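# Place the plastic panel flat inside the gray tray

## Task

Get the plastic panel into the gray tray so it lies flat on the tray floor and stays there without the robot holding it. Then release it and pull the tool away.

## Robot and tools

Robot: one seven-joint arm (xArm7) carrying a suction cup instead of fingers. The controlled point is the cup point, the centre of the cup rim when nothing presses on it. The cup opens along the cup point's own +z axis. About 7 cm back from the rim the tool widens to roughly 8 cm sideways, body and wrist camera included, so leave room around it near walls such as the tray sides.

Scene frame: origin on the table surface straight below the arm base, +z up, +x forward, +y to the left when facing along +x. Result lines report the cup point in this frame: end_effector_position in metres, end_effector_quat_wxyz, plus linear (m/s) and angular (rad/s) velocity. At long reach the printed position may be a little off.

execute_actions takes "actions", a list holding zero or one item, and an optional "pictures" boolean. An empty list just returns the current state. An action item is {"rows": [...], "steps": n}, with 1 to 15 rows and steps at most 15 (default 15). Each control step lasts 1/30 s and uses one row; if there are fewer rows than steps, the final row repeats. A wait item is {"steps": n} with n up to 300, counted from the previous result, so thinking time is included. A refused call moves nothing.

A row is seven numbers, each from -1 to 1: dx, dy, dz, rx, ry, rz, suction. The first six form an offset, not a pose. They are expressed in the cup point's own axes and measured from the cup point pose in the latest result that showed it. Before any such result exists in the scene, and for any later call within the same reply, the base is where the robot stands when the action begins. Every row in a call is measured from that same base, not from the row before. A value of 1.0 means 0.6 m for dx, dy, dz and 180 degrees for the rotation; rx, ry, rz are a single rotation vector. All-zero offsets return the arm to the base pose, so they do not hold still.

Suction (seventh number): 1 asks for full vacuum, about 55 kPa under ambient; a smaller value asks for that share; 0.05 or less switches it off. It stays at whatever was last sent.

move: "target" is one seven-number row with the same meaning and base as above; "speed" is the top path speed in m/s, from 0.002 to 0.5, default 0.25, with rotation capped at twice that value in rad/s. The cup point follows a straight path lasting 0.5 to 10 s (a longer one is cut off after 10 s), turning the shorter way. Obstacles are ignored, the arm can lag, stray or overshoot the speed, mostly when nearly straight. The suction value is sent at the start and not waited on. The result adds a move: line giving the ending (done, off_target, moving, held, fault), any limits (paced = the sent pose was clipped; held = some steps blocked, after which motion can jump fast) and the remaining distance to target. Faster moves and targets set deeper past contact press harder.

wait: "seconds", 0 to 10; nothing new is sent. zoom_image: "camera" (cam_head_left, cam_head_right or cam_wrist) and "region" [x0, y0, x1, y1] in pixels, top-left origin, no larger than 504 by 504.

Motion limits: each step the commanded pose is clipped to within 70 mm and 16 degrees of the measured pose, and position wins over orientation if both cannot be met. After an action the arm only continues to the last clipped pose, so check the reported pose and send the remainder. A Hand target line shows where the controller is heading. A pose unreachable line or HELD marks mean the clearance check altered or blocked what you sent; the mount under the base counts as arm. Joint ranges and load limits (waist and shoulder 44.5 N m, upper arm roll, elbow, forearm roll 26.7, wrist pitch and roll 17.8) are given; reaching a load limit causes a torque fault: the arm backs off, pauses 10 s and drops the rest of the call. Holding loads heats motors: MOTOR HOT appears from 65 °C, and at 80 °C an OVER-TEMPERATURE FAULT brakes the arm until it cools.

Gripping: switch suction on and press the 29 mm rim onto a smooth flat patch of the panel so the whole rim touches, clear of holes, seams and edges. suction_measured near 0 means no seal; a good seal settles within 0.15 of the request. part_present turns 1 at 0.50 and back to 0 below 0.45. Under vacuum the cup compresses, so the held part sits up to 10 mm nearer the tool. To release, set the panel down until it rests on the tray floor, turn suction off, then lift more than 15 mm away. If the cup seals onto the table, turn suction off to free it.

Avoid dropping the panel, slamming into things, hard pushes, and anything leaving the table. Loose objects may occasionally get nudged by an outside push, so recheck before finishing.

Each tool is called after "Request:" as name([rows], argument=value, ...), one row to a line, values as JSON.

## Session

Request:
execute_actions(actions=[])

Scene clock: 0.00 s of 4800.00 s.
end_effector_position=(+0.3954, +0.0121, +0.3242) suction_measured=0.00 part_present=0 end_effector_quat_wxyz=(+0.007, -0.016, +1.000, -0.001) end_effector_velocity=(+0.000, +0.000, +0.000) end_effector_angular_velocity=(-0.000, -0.001, +0.000)
Joint positions: [ 0.003 -0.251 -0.003  0.916 -0.002  1.168  2.355]
Joint velocities: [ 0.     0.     0.     0.001 -0.    -0.001  0.   ]
Motor temperatures (°C, as the motors report them): [35 35 36 39 35 38 38]
Hand target: +0.395, +0.012, +0.324; +0.007, -0.016, +1.000, -0.001
camera_calibration (this result's frames):
cam_wrist: T_world_to_cam=[[-0.0800358, -0.996626, 0.0181948, 0.0409941], [-0.928831, 0.081191, 0.361498, 0.2623], [-0.361755, 0.0120329, -0.932195, 0.550546], [0, 0, 0, 1]] pos_world=[0.446076, 0.0129347, 0.41765]

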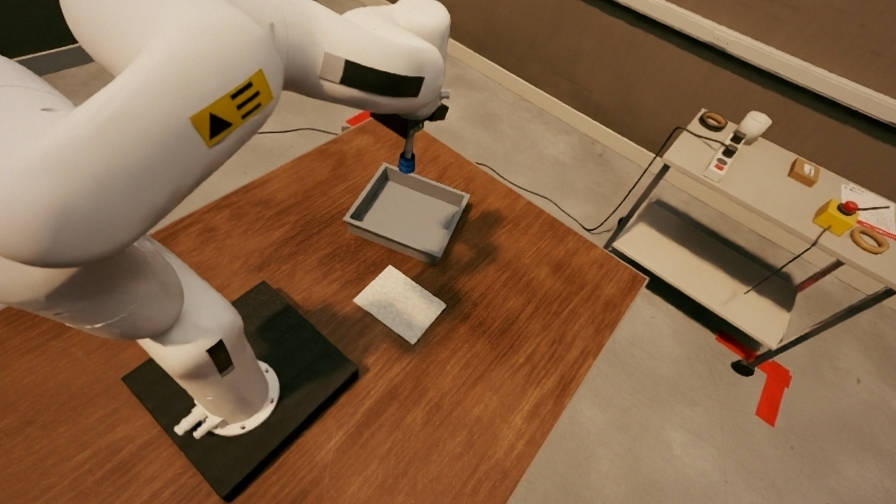

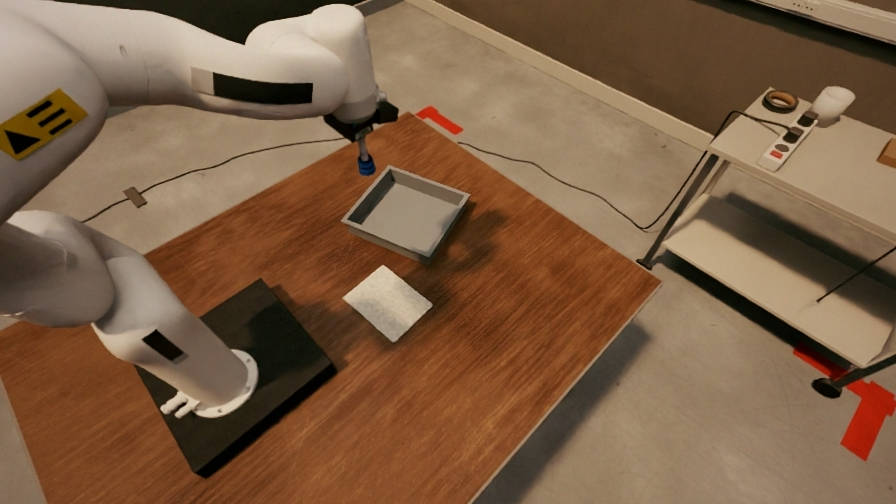

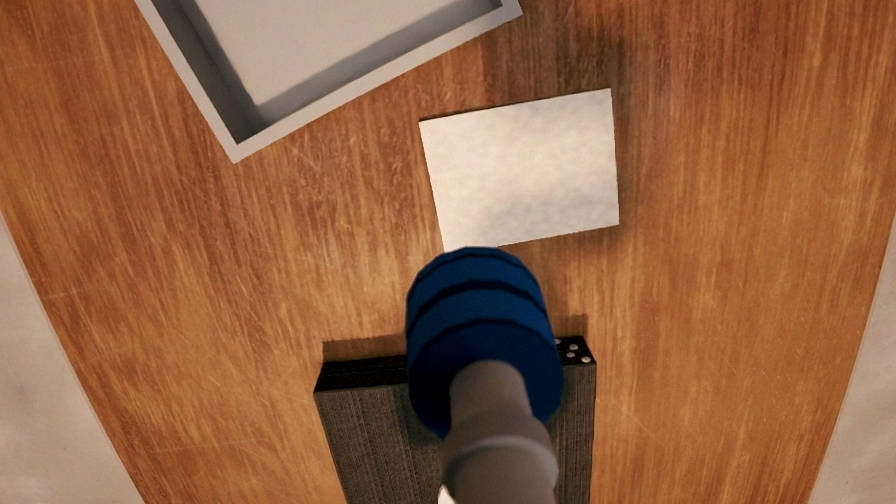

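Request:
move(target=[0.07,-0.112,0.44,0,0,0,0])

Scene clock: 10.37 s of 4800.00 s.
end_effector_position=(+0.3590, -0.0561, +0.0608) suction_measured=0.00 part_present=0 end_effector_quat_wxyz=(+0.007, -0.017, +1.000, -0.001) end_effector_velocity=(-0.004, +0.001, -0.003) end_effector_angular_velocity=(+0.001, +0.010, +0.001)
Joint positions: [-0.089  0.213 -0.084  0.51   0.057  0.297  2.126]
Joint velocities: [ 0.     0.006  0.    -0.004  0.001 -0.    -0.   ]
Motor temperatures (°C, as the motors report them): [35 35 36 40 35 38 38]
Hand target: +0.359, -0.056, +0.060; +0.007, -0.017, +1.000, -0.001
Off the commanded pose: 0.001 m, 0 deg.
After step 90, 5.77 s passed at rest.
move: done
camera_calibration (this result's frames):
cam_wrist: T_world_to_cam=[[-0.0787379, -0.996733, 0.0180082, -0.0255763], [-0.929341, 0.0799268, 0.360468, 0.329445], [-0.36073, 0.0116468, -0.932598, 0.292272], [0, 0, 0, 1]] pos_world=[0.409584, -0.0552283, 0.154278]

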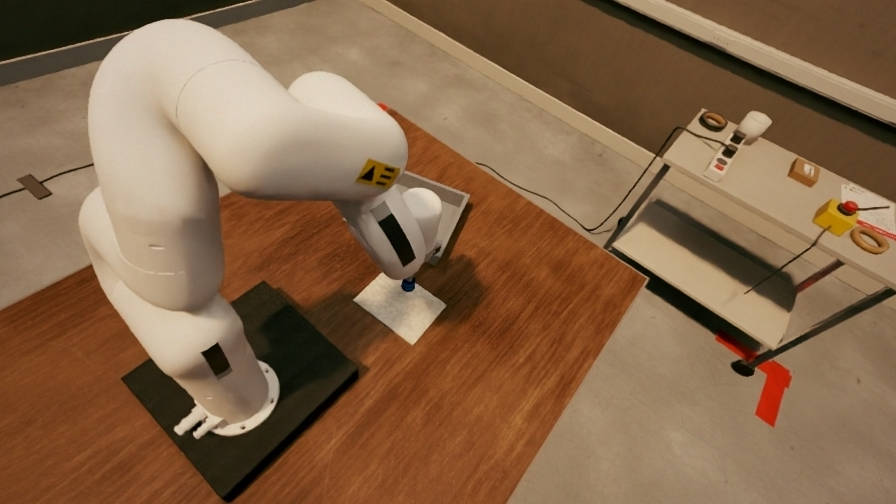

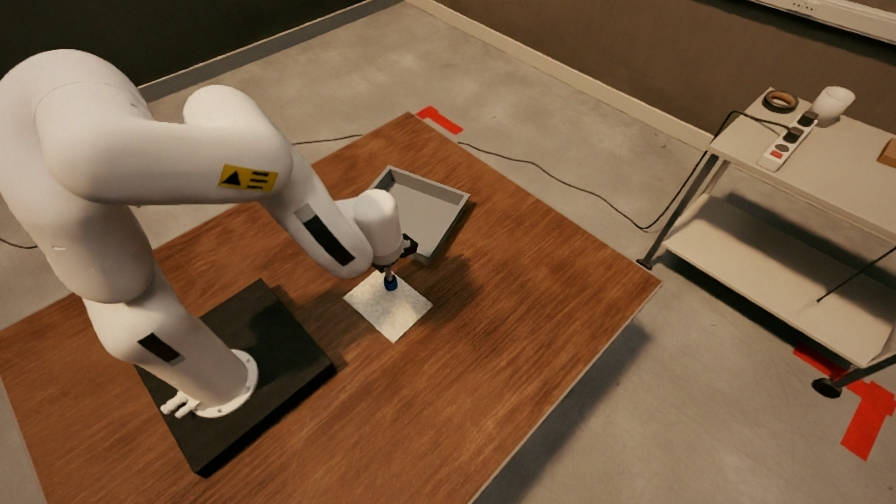

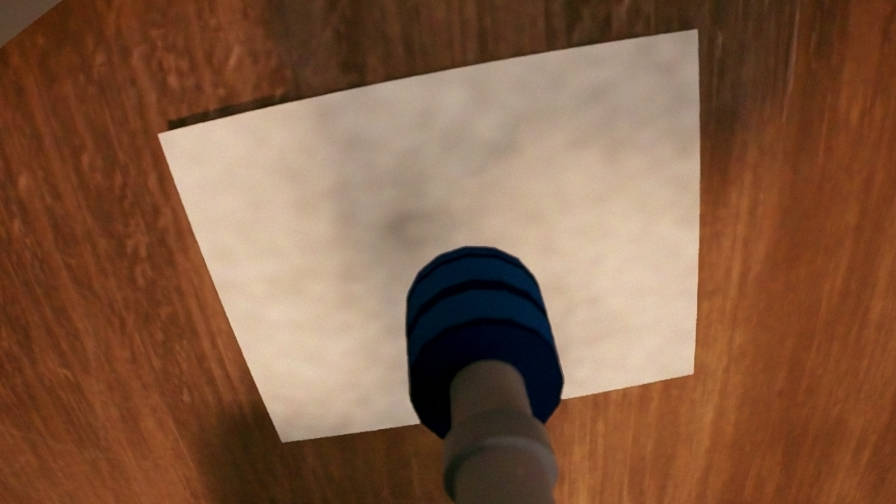

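Request:
move(target=[0,0,0.105,0,0,0,1], speed=0.04)

Request:
move(target=[0,0,-0.25,0,0,0,1], speed=0.15)

Request:
move(target=[-0.315,0.30,0,0,0,-0.095,1])

Scene clock: 17.43 s of 4800.00 s.
end_effector_position=(+0.3596, -0.0562, -0.0021) suction_measured=0.46 part_present=0 end_effector_quat_wxyz=(+0.007, -0.017, +1.000, -0.001) end_effector_velocity=(+0.001, +0.000, +0.000) end_effector_angular_velocity=(+0.000, -0.002, +0.001)
Joint positions: [-0.133  0.453 -0.029  0.556  0.108  0.103  2.086]
Joint velocities: [-0.001 -0.     0.002  0.     0.    -0.001 -0.   ]
Motor temperatures (°C, as the motors report them): [35 35 36 40 35 38 38]
Hand target: +0.360, -0.056, -0.002; +0.007, -0.017, +1.000, -0.001
Off the commanded pose: 0.000 m, 0 deg.
After step 90, 2.23 s passed at rest.
move: done
camera_calibration (this result's frames):
cam_wrist: T_world_to_cam=[[-0.0784188, -0.996752, 0.0183067, -0.0246122], [-0.929115, 0.0797295, 0.361093, 0.352636], [-0.36138, 0.0113074, -0.93235, 0.234078], [0, 0, 0, 1]] pos_world=[0.410301, -0.0552946, 0.0913594]

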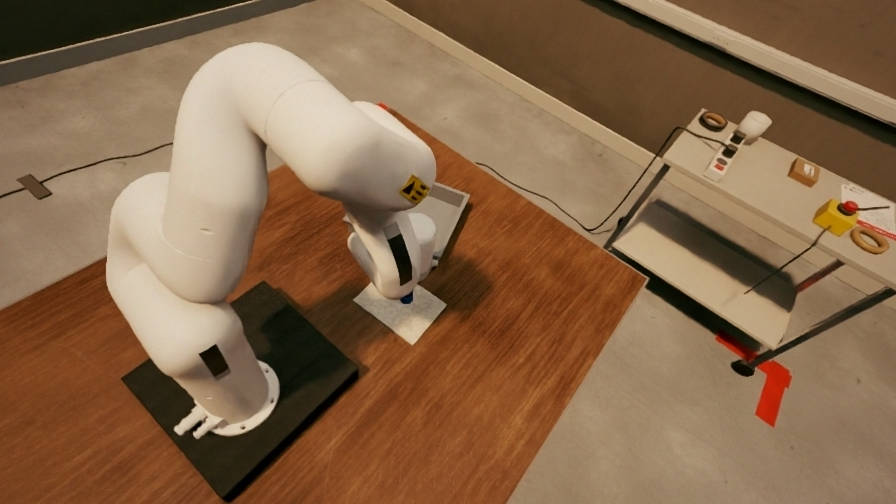

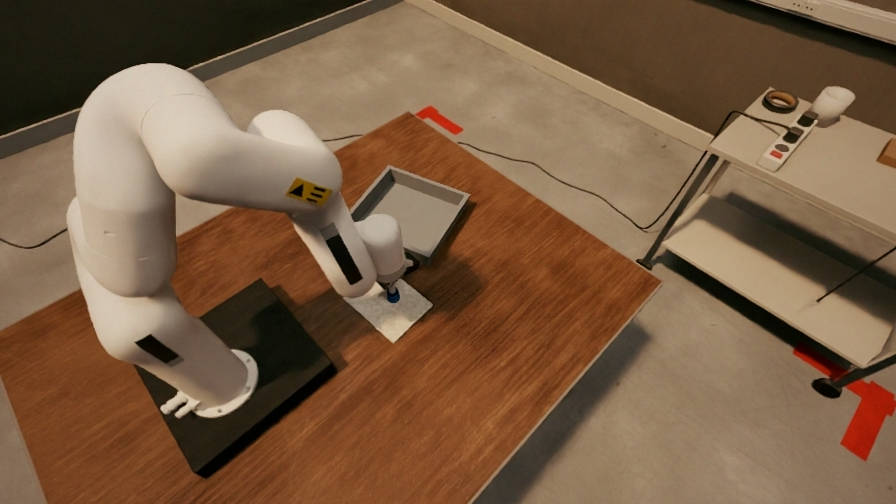

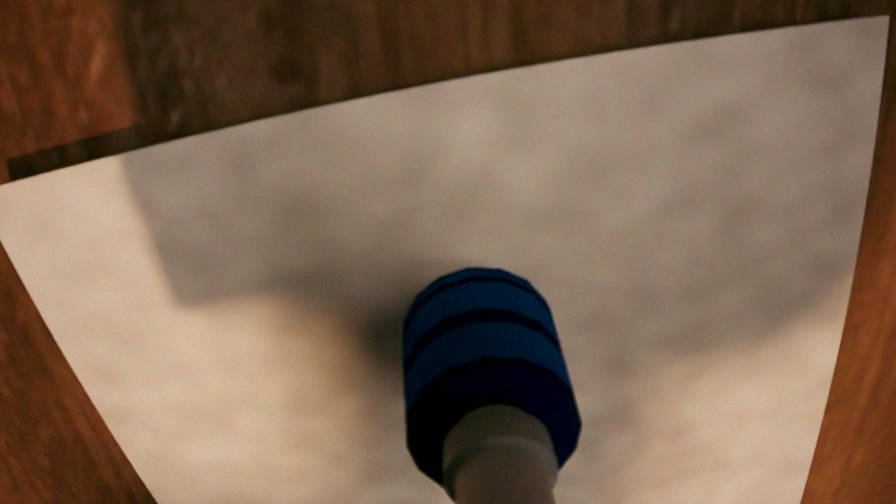

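Scene clock: 18.83 s of 4800.00 s.
end_effector_position=(+0.3573, -0.0559, +0.1469) suction_measured=0.95 part_present=1 end_effector_quat_wxyz=(+0.006, -0.017, +1.000, -0.001) end_effector_velocity=(+0.003, -0.001, +0.003) end_effector_angular_velocity=(-0.001, -0.008, -0.002)
Joint positions: [-0.087 -0.075 -0.099  0.523 -0.015  0.6    2.179]
Joint velocities: [-0.001 -0.005 -0.001  0.005 -0.     0.002  0.001]
Motor temperatures (°C, as the motors report them): [35 35 36 40 35 38 38]
Hand target: +0.358, -0.056, +0.147; +0.007, -0.017, +1.000, -0.001
Off the commanded pose: 0.001 m, 0 deg.
move: done
camera_calibration (this result's frames):
cam_wrist: T_world_to_cam=[[-0.0788725, -0.996729, 0.0176055, -0.0269326], [-0.928639, 0.0798835, 0.362282, 0.296288], [-0.362503, 0.0122249, -0.931902, 0.372509], [0, 0, 0, 1]] pos_world=[0.408057, -0.055067, 0.240277]

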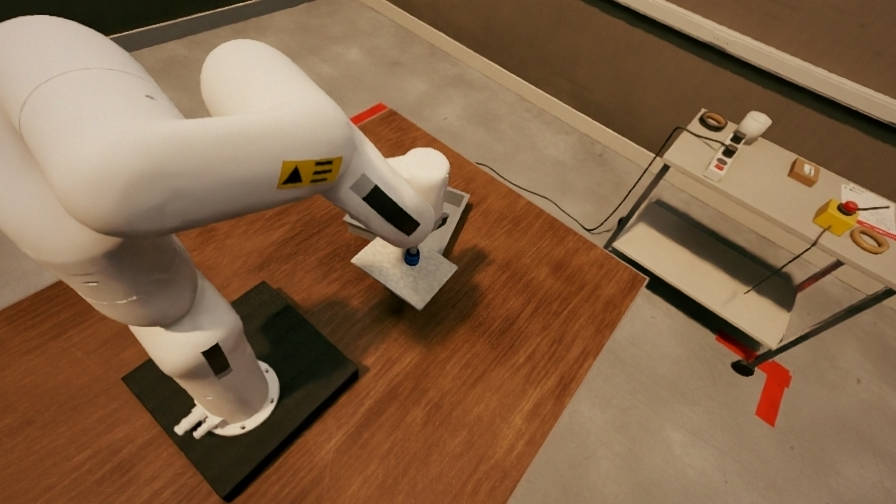

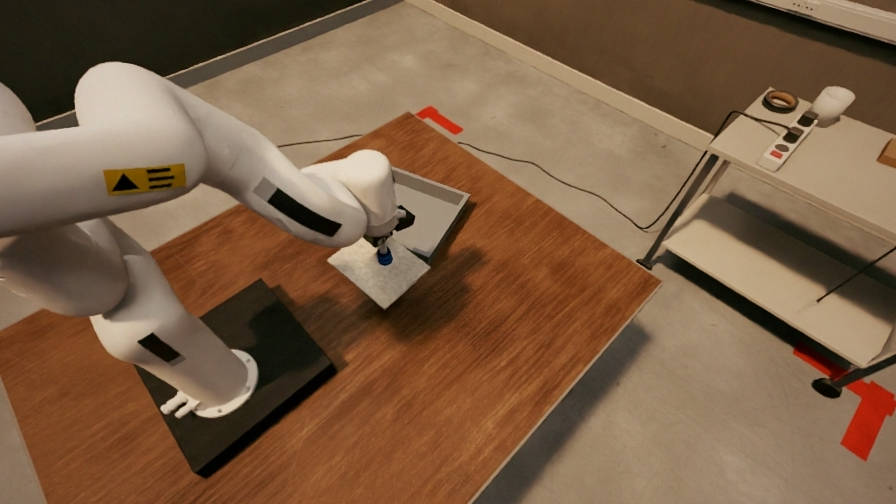

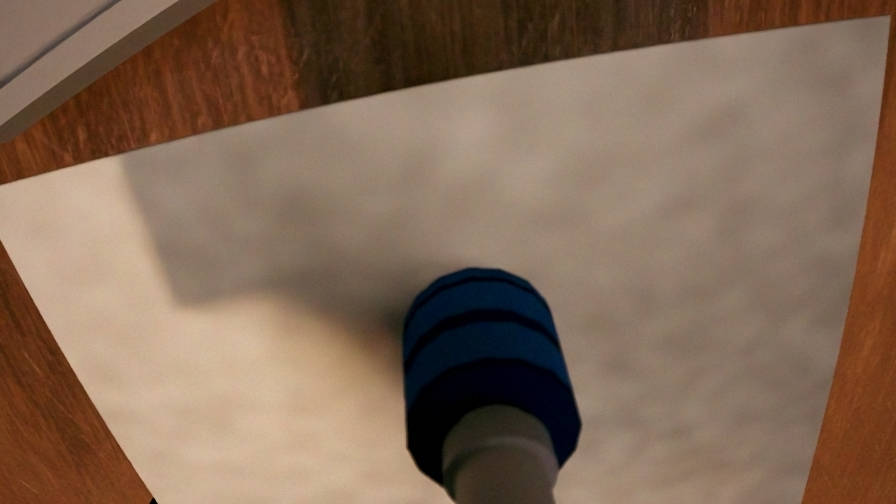

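Scene clock: 20.37 s of 4800.00 s.
end_effector_position=(+0.5408, +0.1289, +0.1493) suction_measured=0.96 part_present=1 end_effector_quat_wxyz=(+0.006, -0.165, +0.986, -0.003) end_effector_velocity=(-0.001, +0.007, -0.001) end_effector_angular_velocity=(+0.003, +0.000, +0.012)
Joint positions: [ 0.131  0.474  0.081  1.283 -0.054  0.812  2.295]
Joint velocities: [ 0.007  0.004  0.005  0.003  0.    -0.001 -0.   ]
Motor temperatures (°C, as the motors report them): [35 35 36 40 35 38 38]
Hand target: +0.541, +0.129, +0.149; +0.006, -0.165, +0.986, -0.003
Off the commanded pose: 0.002 m, 0 deg.
move: done
camera_calibration (this result's frames):
cam_wrist: T_world_to_cam=[[0.216982, -0.975889, 0.0236687, 0.00806892], [-0.911559, -0.193885, 0.362587, 0.477102], [-0.349256, -0.10025, -0.931649, 0.446353], [0, 0, 0, 1]] pos_world=[0.589047, 0.145124, 0.242662]

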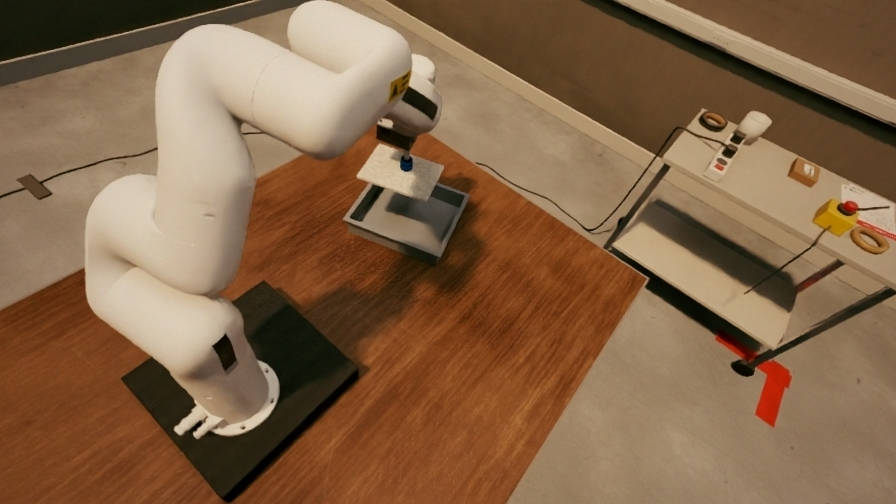

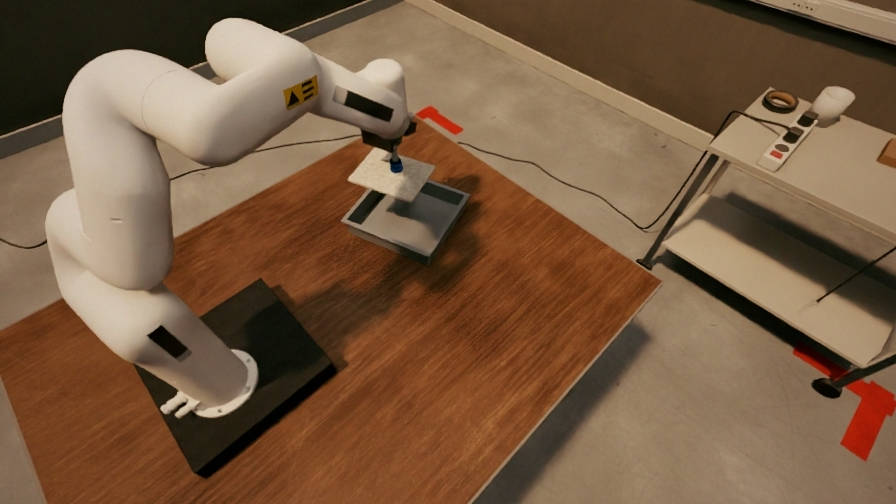

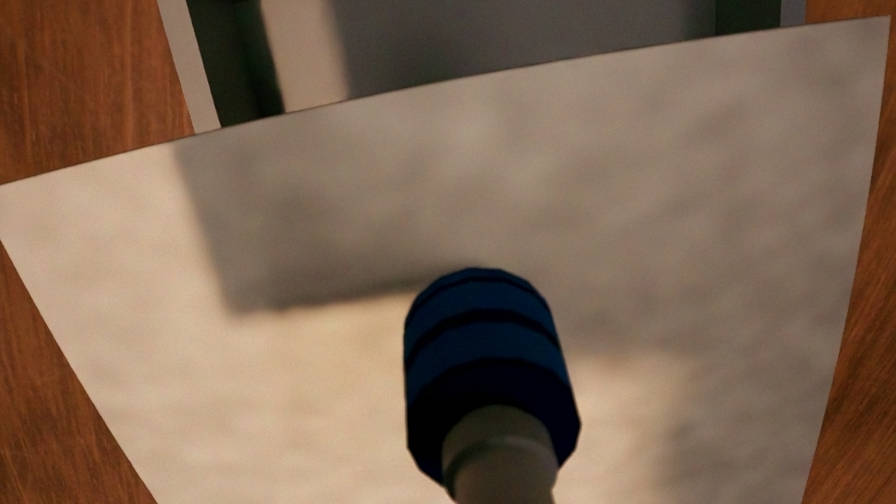

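Lower to just above the rim to check.

Request:
move(target=[-0.01,0,0.13,0,0,0,1], speed=0.1)

Scene clock: 24.43 s of 4800.00 s.
end_effector_position=(+0.5477, +0.1308, +0.0718) suction_measured=0.96 part_present=1 end_effector_quat_wxyz=(+0.007, -0.165, +0.986, -0.003) end_effector_velocity=(-0.003, -0.001, -0.005) end_effector_angular_velocity=(-0.002, +0.010, -0.001)
Joint positions: [ 0.141  0.643  0.069  1.297 -0.072  0.658  2.307]
Joint velocities: [-0.001  0.005  0.001 -0.005 -0.     0.     0.   ]
Motor temperatures (°C, as the motors report them): [35 35 36 40 35 38 38]
Hand target: +0.547, +0.131, +0.071; +0.006, -0.165, +0.986, -0.003
Off the commanded pose: 0.001 m, 0 deg.
move: done
camera_calibration (this result's frames):
cam_wrist: T_world_to_cam=[[0.217402, -0.975793, 0.0237566, 0.0100401], [-0.911719, -0.194314, 0.361954, 0.511981], [-0.348576, -0.100349, -0.931893, 0.376418], [0, 0, 0, 1]] pos_world=[0.59581, 0.147055, 0.165229]

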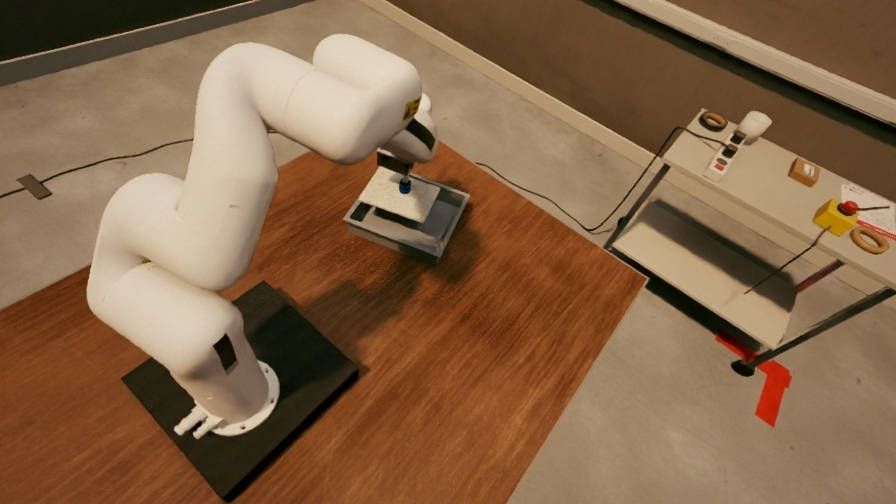

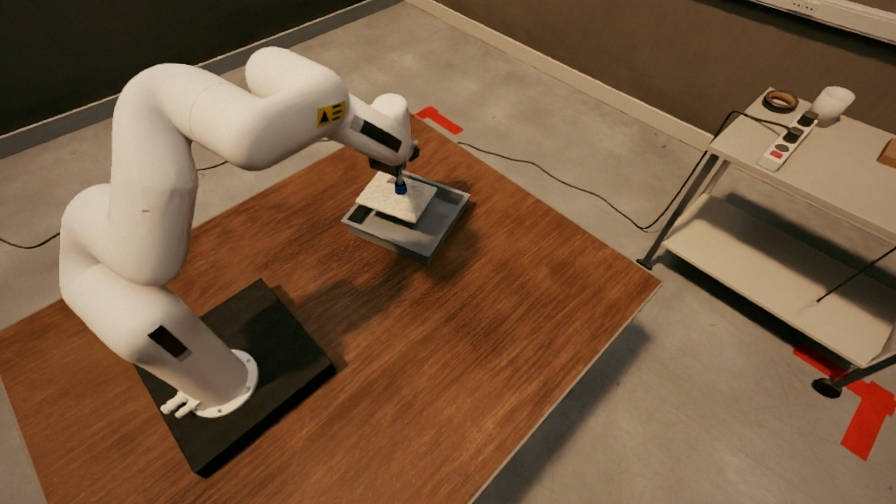

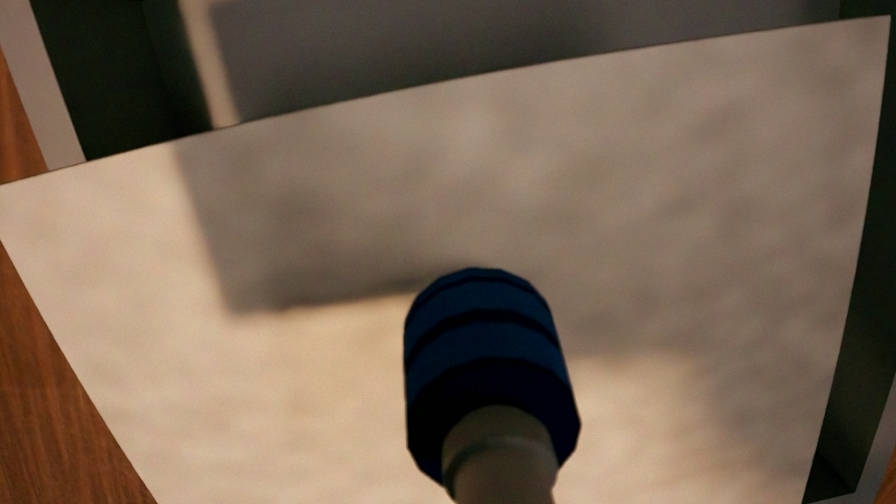

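Request:
move(target=[0,0,0.028,0,0,0,1], speed=0.03)

Request:
zoom_image(camera="cam_head_right", region=[310,130,510,280])

Request:
zoom_image(camera="cam_head_left", region=[310,130,510,280])

Scene clock: 32.77 s of 4800.00 s.
end_effector_position=(+0.5479, +0.1308, +0.0552) suction_measured=0.96 part_present=1 end_effector_quat_wxyz=(+0.007, -0.165, +0.986, -0.003) end_effector_velocity=(+0.004, +0.001, +0.005) end_effector_angular_velocity=(+0.002, -0.011, +0.000)
Joint positions: [ 0.143  0.679  0.066  1.302 -0.076  0.625  2.31 ]
Joint velocities: [-0.    -0.005  0.     0.005 -0.    -0.     0.   ]
Motor temperatures (°C, as the motors report them): [35 35 36 40 35 38 38]
Hand target: +0.548, +0.131, +0.055; +0.007, -0.165, +0.986, -0.003
Off the commanded pose: 0.000 m, 0 deg.
After step 90, 4.57 s passed at rest.
move: done
camera_calibration (this result's frames):
cam_wrist: T_world_to_cam=[[0.217495, -0.975772, 0.0237643, 0.010325], [-0.911758, -0.194415, 0.361802, 0.518311], [-0.348416, -0.100358, -0.931952, 0.360888], [0, 0, 0, 1]] pos_world=[0.596068, 0.14706, 0.148559]

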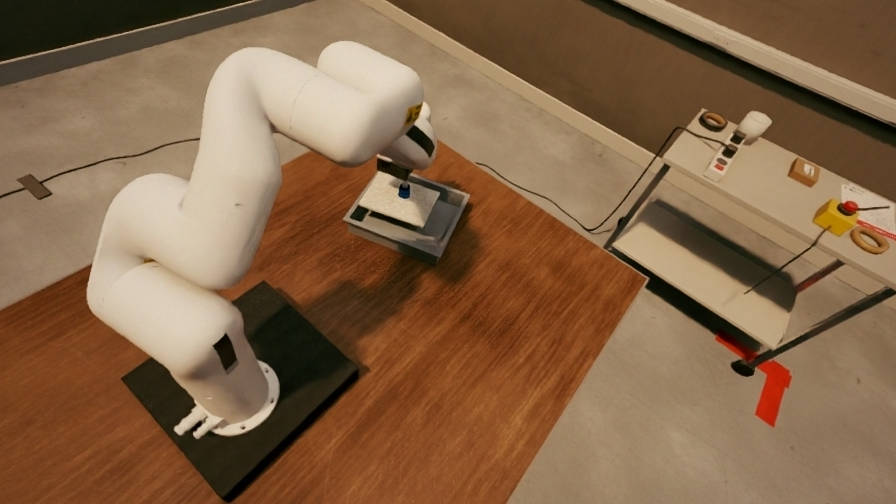

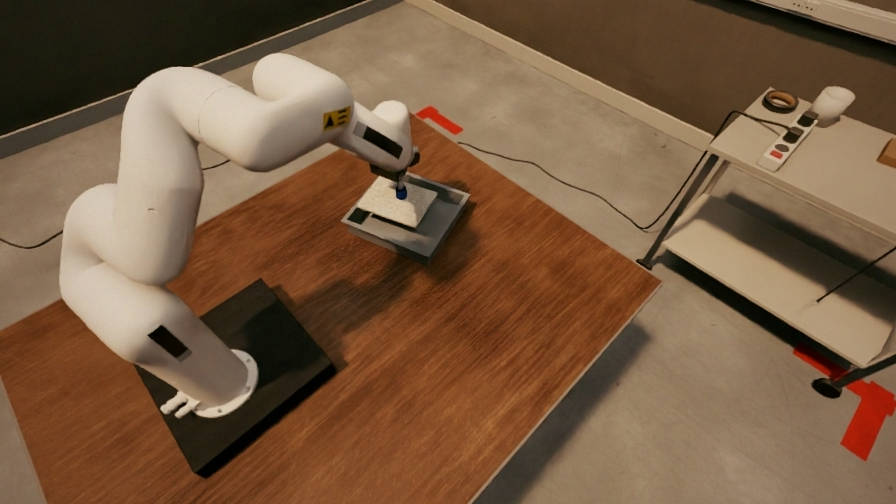

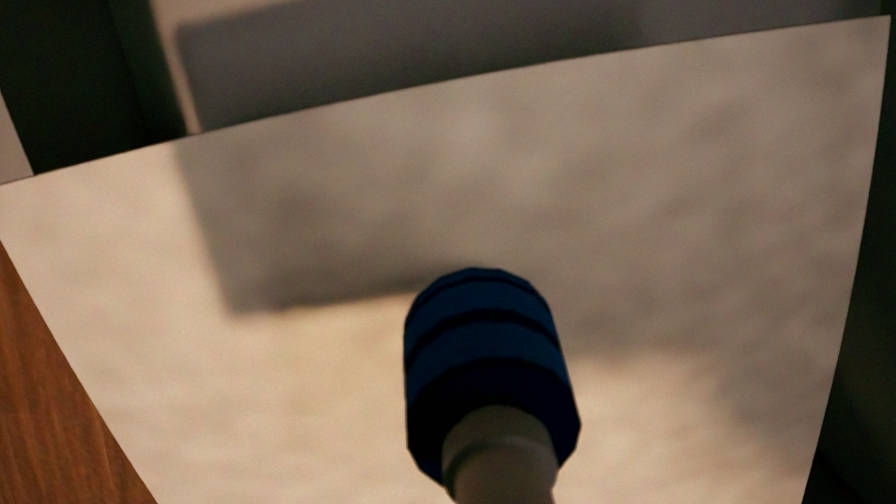

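Region (310, 130, 510, 280) of cam_head_right's 896x504 image, scaled by 2.520, with more detail than that image has; it fills the top 378 rows of this view, and the rest is white.

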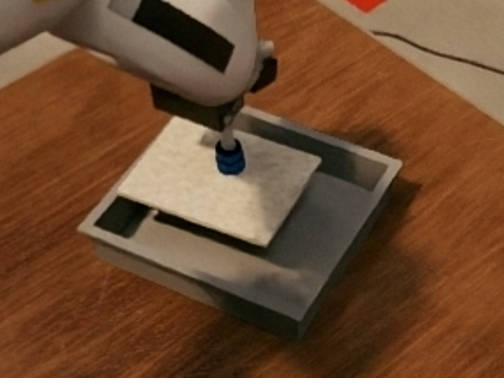

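Region (310, 130, 510, 280) of cam_head_left's 896x504 image, scaled by 2.520, with more detail than that image has; it fills the top 378 rows of this view, and the rest is white.

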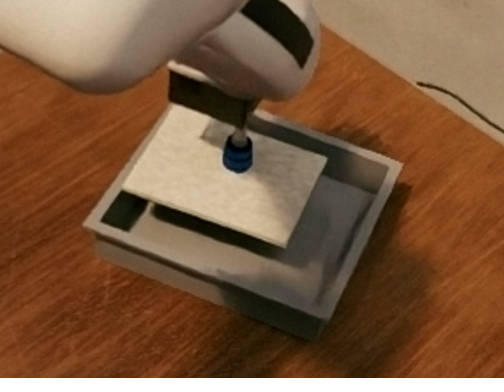

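Request:
move(target=[0,-0.05,0,0,0,0,1], speed=0.05)

Request:
zoom_image(camera="cam_head_right", region=[310,130,510,280])

Scene clock: 38.10 s of 4800.00 s.
end_effector_position=(+0.5575, +0.1029, +0.0553) suction_measured=0.96 part_present=1 end_effector_quat_wxyz=(+0.007, -0.166, +0.986, -0.003) end_effector_velocity=(-0.001, +0.006, -0.000) end_effector_angular_velocity=(+0.003, +0.001, +0.009)
Joint positions: [ 0.094  0.688  0.063  1.319 -0.072  0.633  2.254]
Joint velocities: [ 0.005  0.     0.005 -0.    -0.     0.    -0.   ]
Motor temperatures (°C, as the motors report them): [35 35 36 40 35 38 38]
Hand target: +0.558, +0.102, +0.055; +0.007, -0.165, +0.986, -0.003
Off the commanded pose: 0.001 m, 0 deg.
After step 90, 1.47 s passed at rest.
move: done
camera_calibration (this result's frames):
cam_wrist: T_world_to_cam=[[0.218152, -0.975632, 0.0235018, -0.019335], [-0.911549, -0.195103, 0.361958, 0.521498], [-0.348553, -0.100385, -0.931898, 0.361639], [0, 0, 0, 1]] pos_world=[0.605639, 0.119185, 0.148705]

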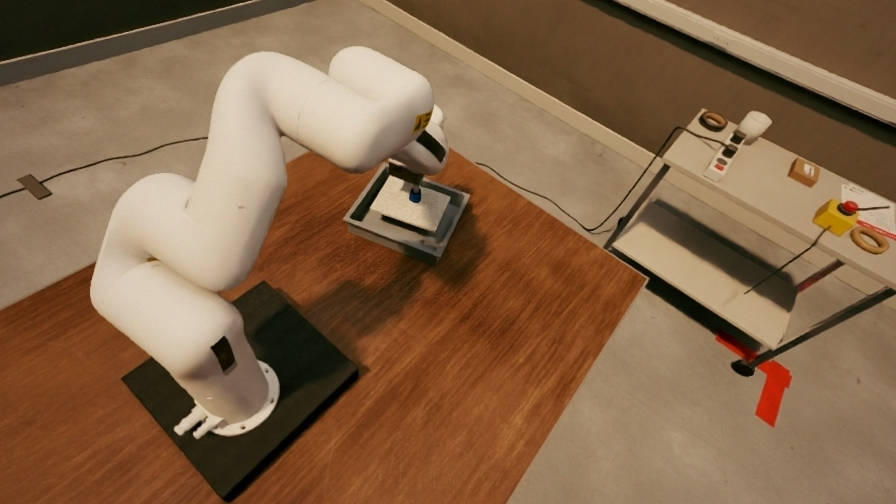

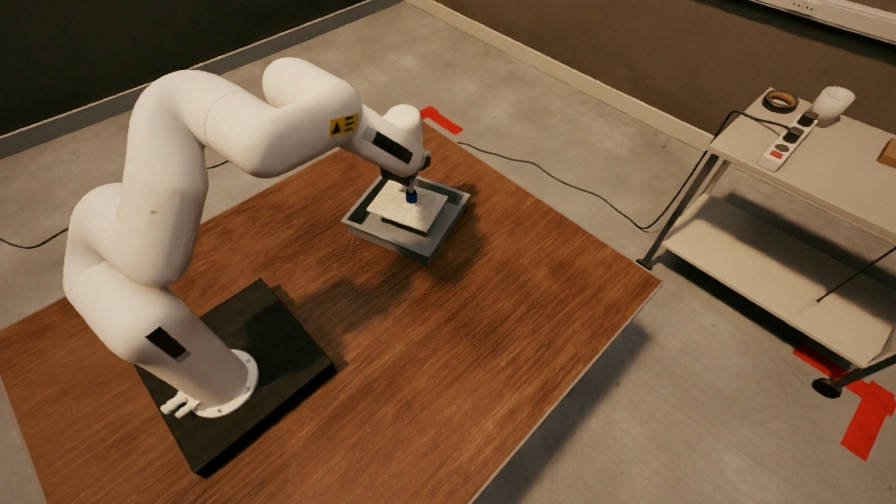

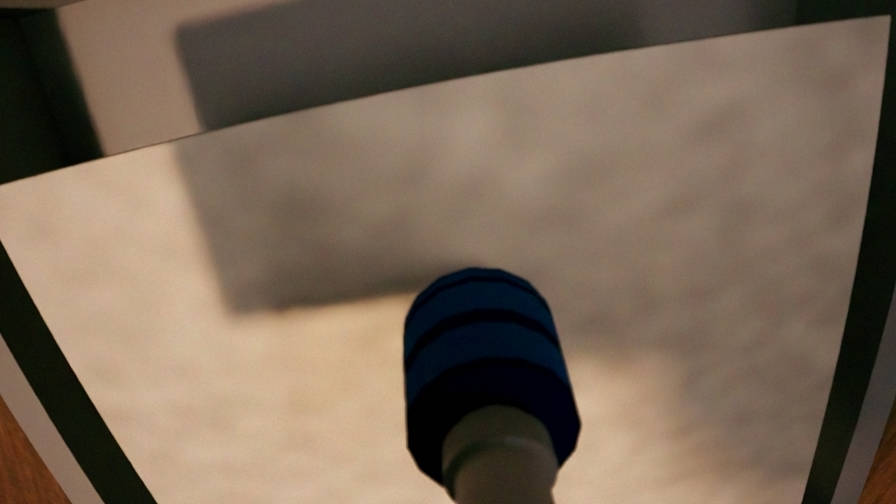

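Region (310, 130, 510, 280) of cam_head_right's 896x504 image, scaled by 2.520, with more detail than that image has; it fills the top 378 rows of this view, and the rest is white.

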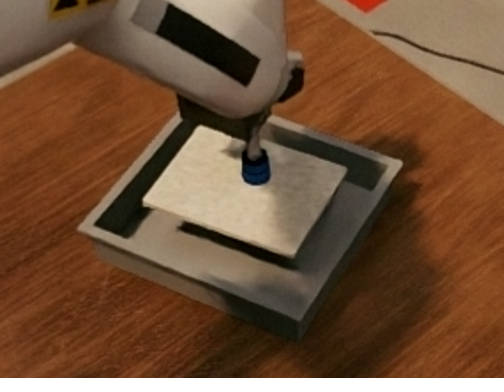

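Symmetric now. Descend partway.

Request:
move(target=[0,0,0.055,0,0,0,1], speed=0.03)

Request:
zoom_image(camera="cam_head_right", region=[310,130,510,280])

Scene clock: 43.23 s of 4800.00 s.
end_effector_position=(+0.5580, +0.1029, +0.0225) suction_measured=0.96 part_present=1 end_effector_quat_wxyz=(+0.007, -0.166, +0.986, -0.003) end_effector_velocity=(+0.004, +0.000, +0.004) end_effector_angular_velocity=(+0.001, -0.011, -0.000)
Joint positions: [ 0.099  0.764  0.057  1.336 -0.077  0.574  2.258]
Joint velocities: [ 0.001 -0.004 -0.001  0.005 -0.    -0.001  0.   ]
Motor temperatures (°C, as the motors report them): [35 35 36 41 35 38 38]
Hand target: +0.558, +0.103, +0.022; +0.007, -0.166, +0.986, -0.003
Off the commanded pose: 0.000 m, 0 deg.
After step 90, 0.80 s passed at rest.
move: done
camera_calibration (this result's frames):
cam_wrist: T_world_to_cam=[[0.21834, -0.975589, 0.0235353, -0.0187832], [-0.911571, -0.195285, 0.361803, 0.533879], [-0.348375, -0.10045, -0.931958, 0.331108], [0, 0, 0, 1]] pos_world=[0.606119, 0.119194, 0.115862]

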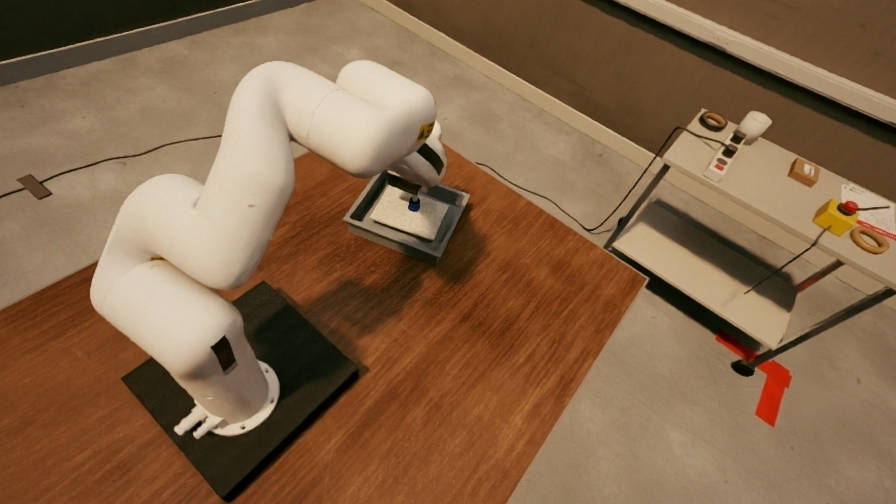

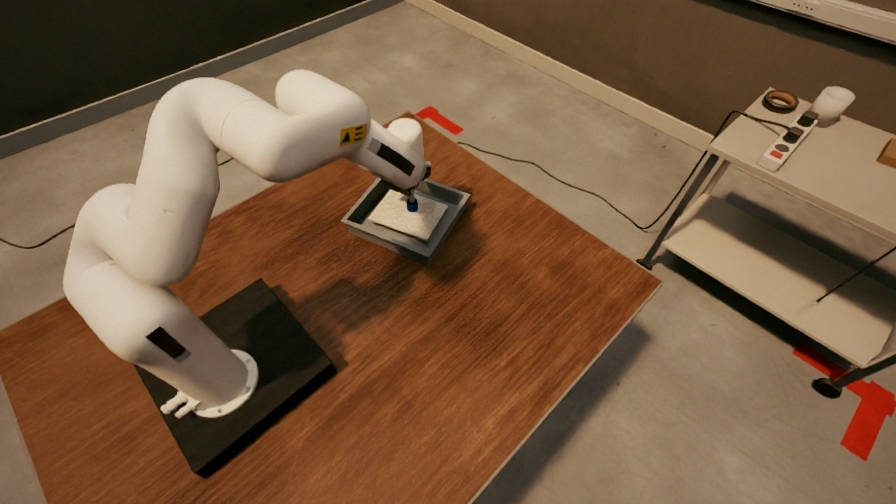

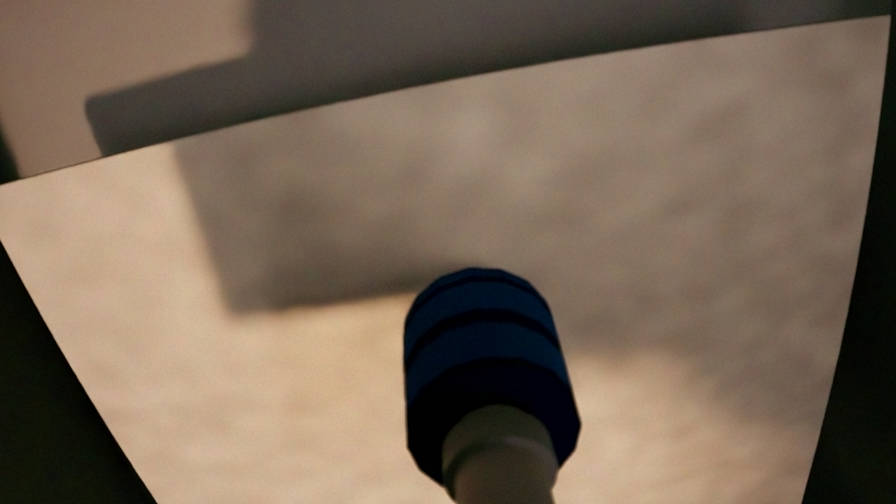

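Region (310, 130, 510, 280) of cam_head_right's 896x504 image, scaled by 2.520, with more detail than that image has; it fills the top 378 rows of this view, and the rest is white.

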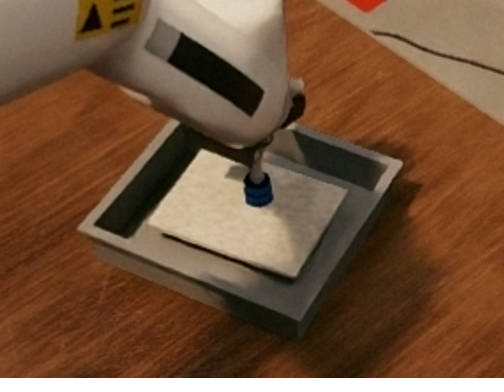

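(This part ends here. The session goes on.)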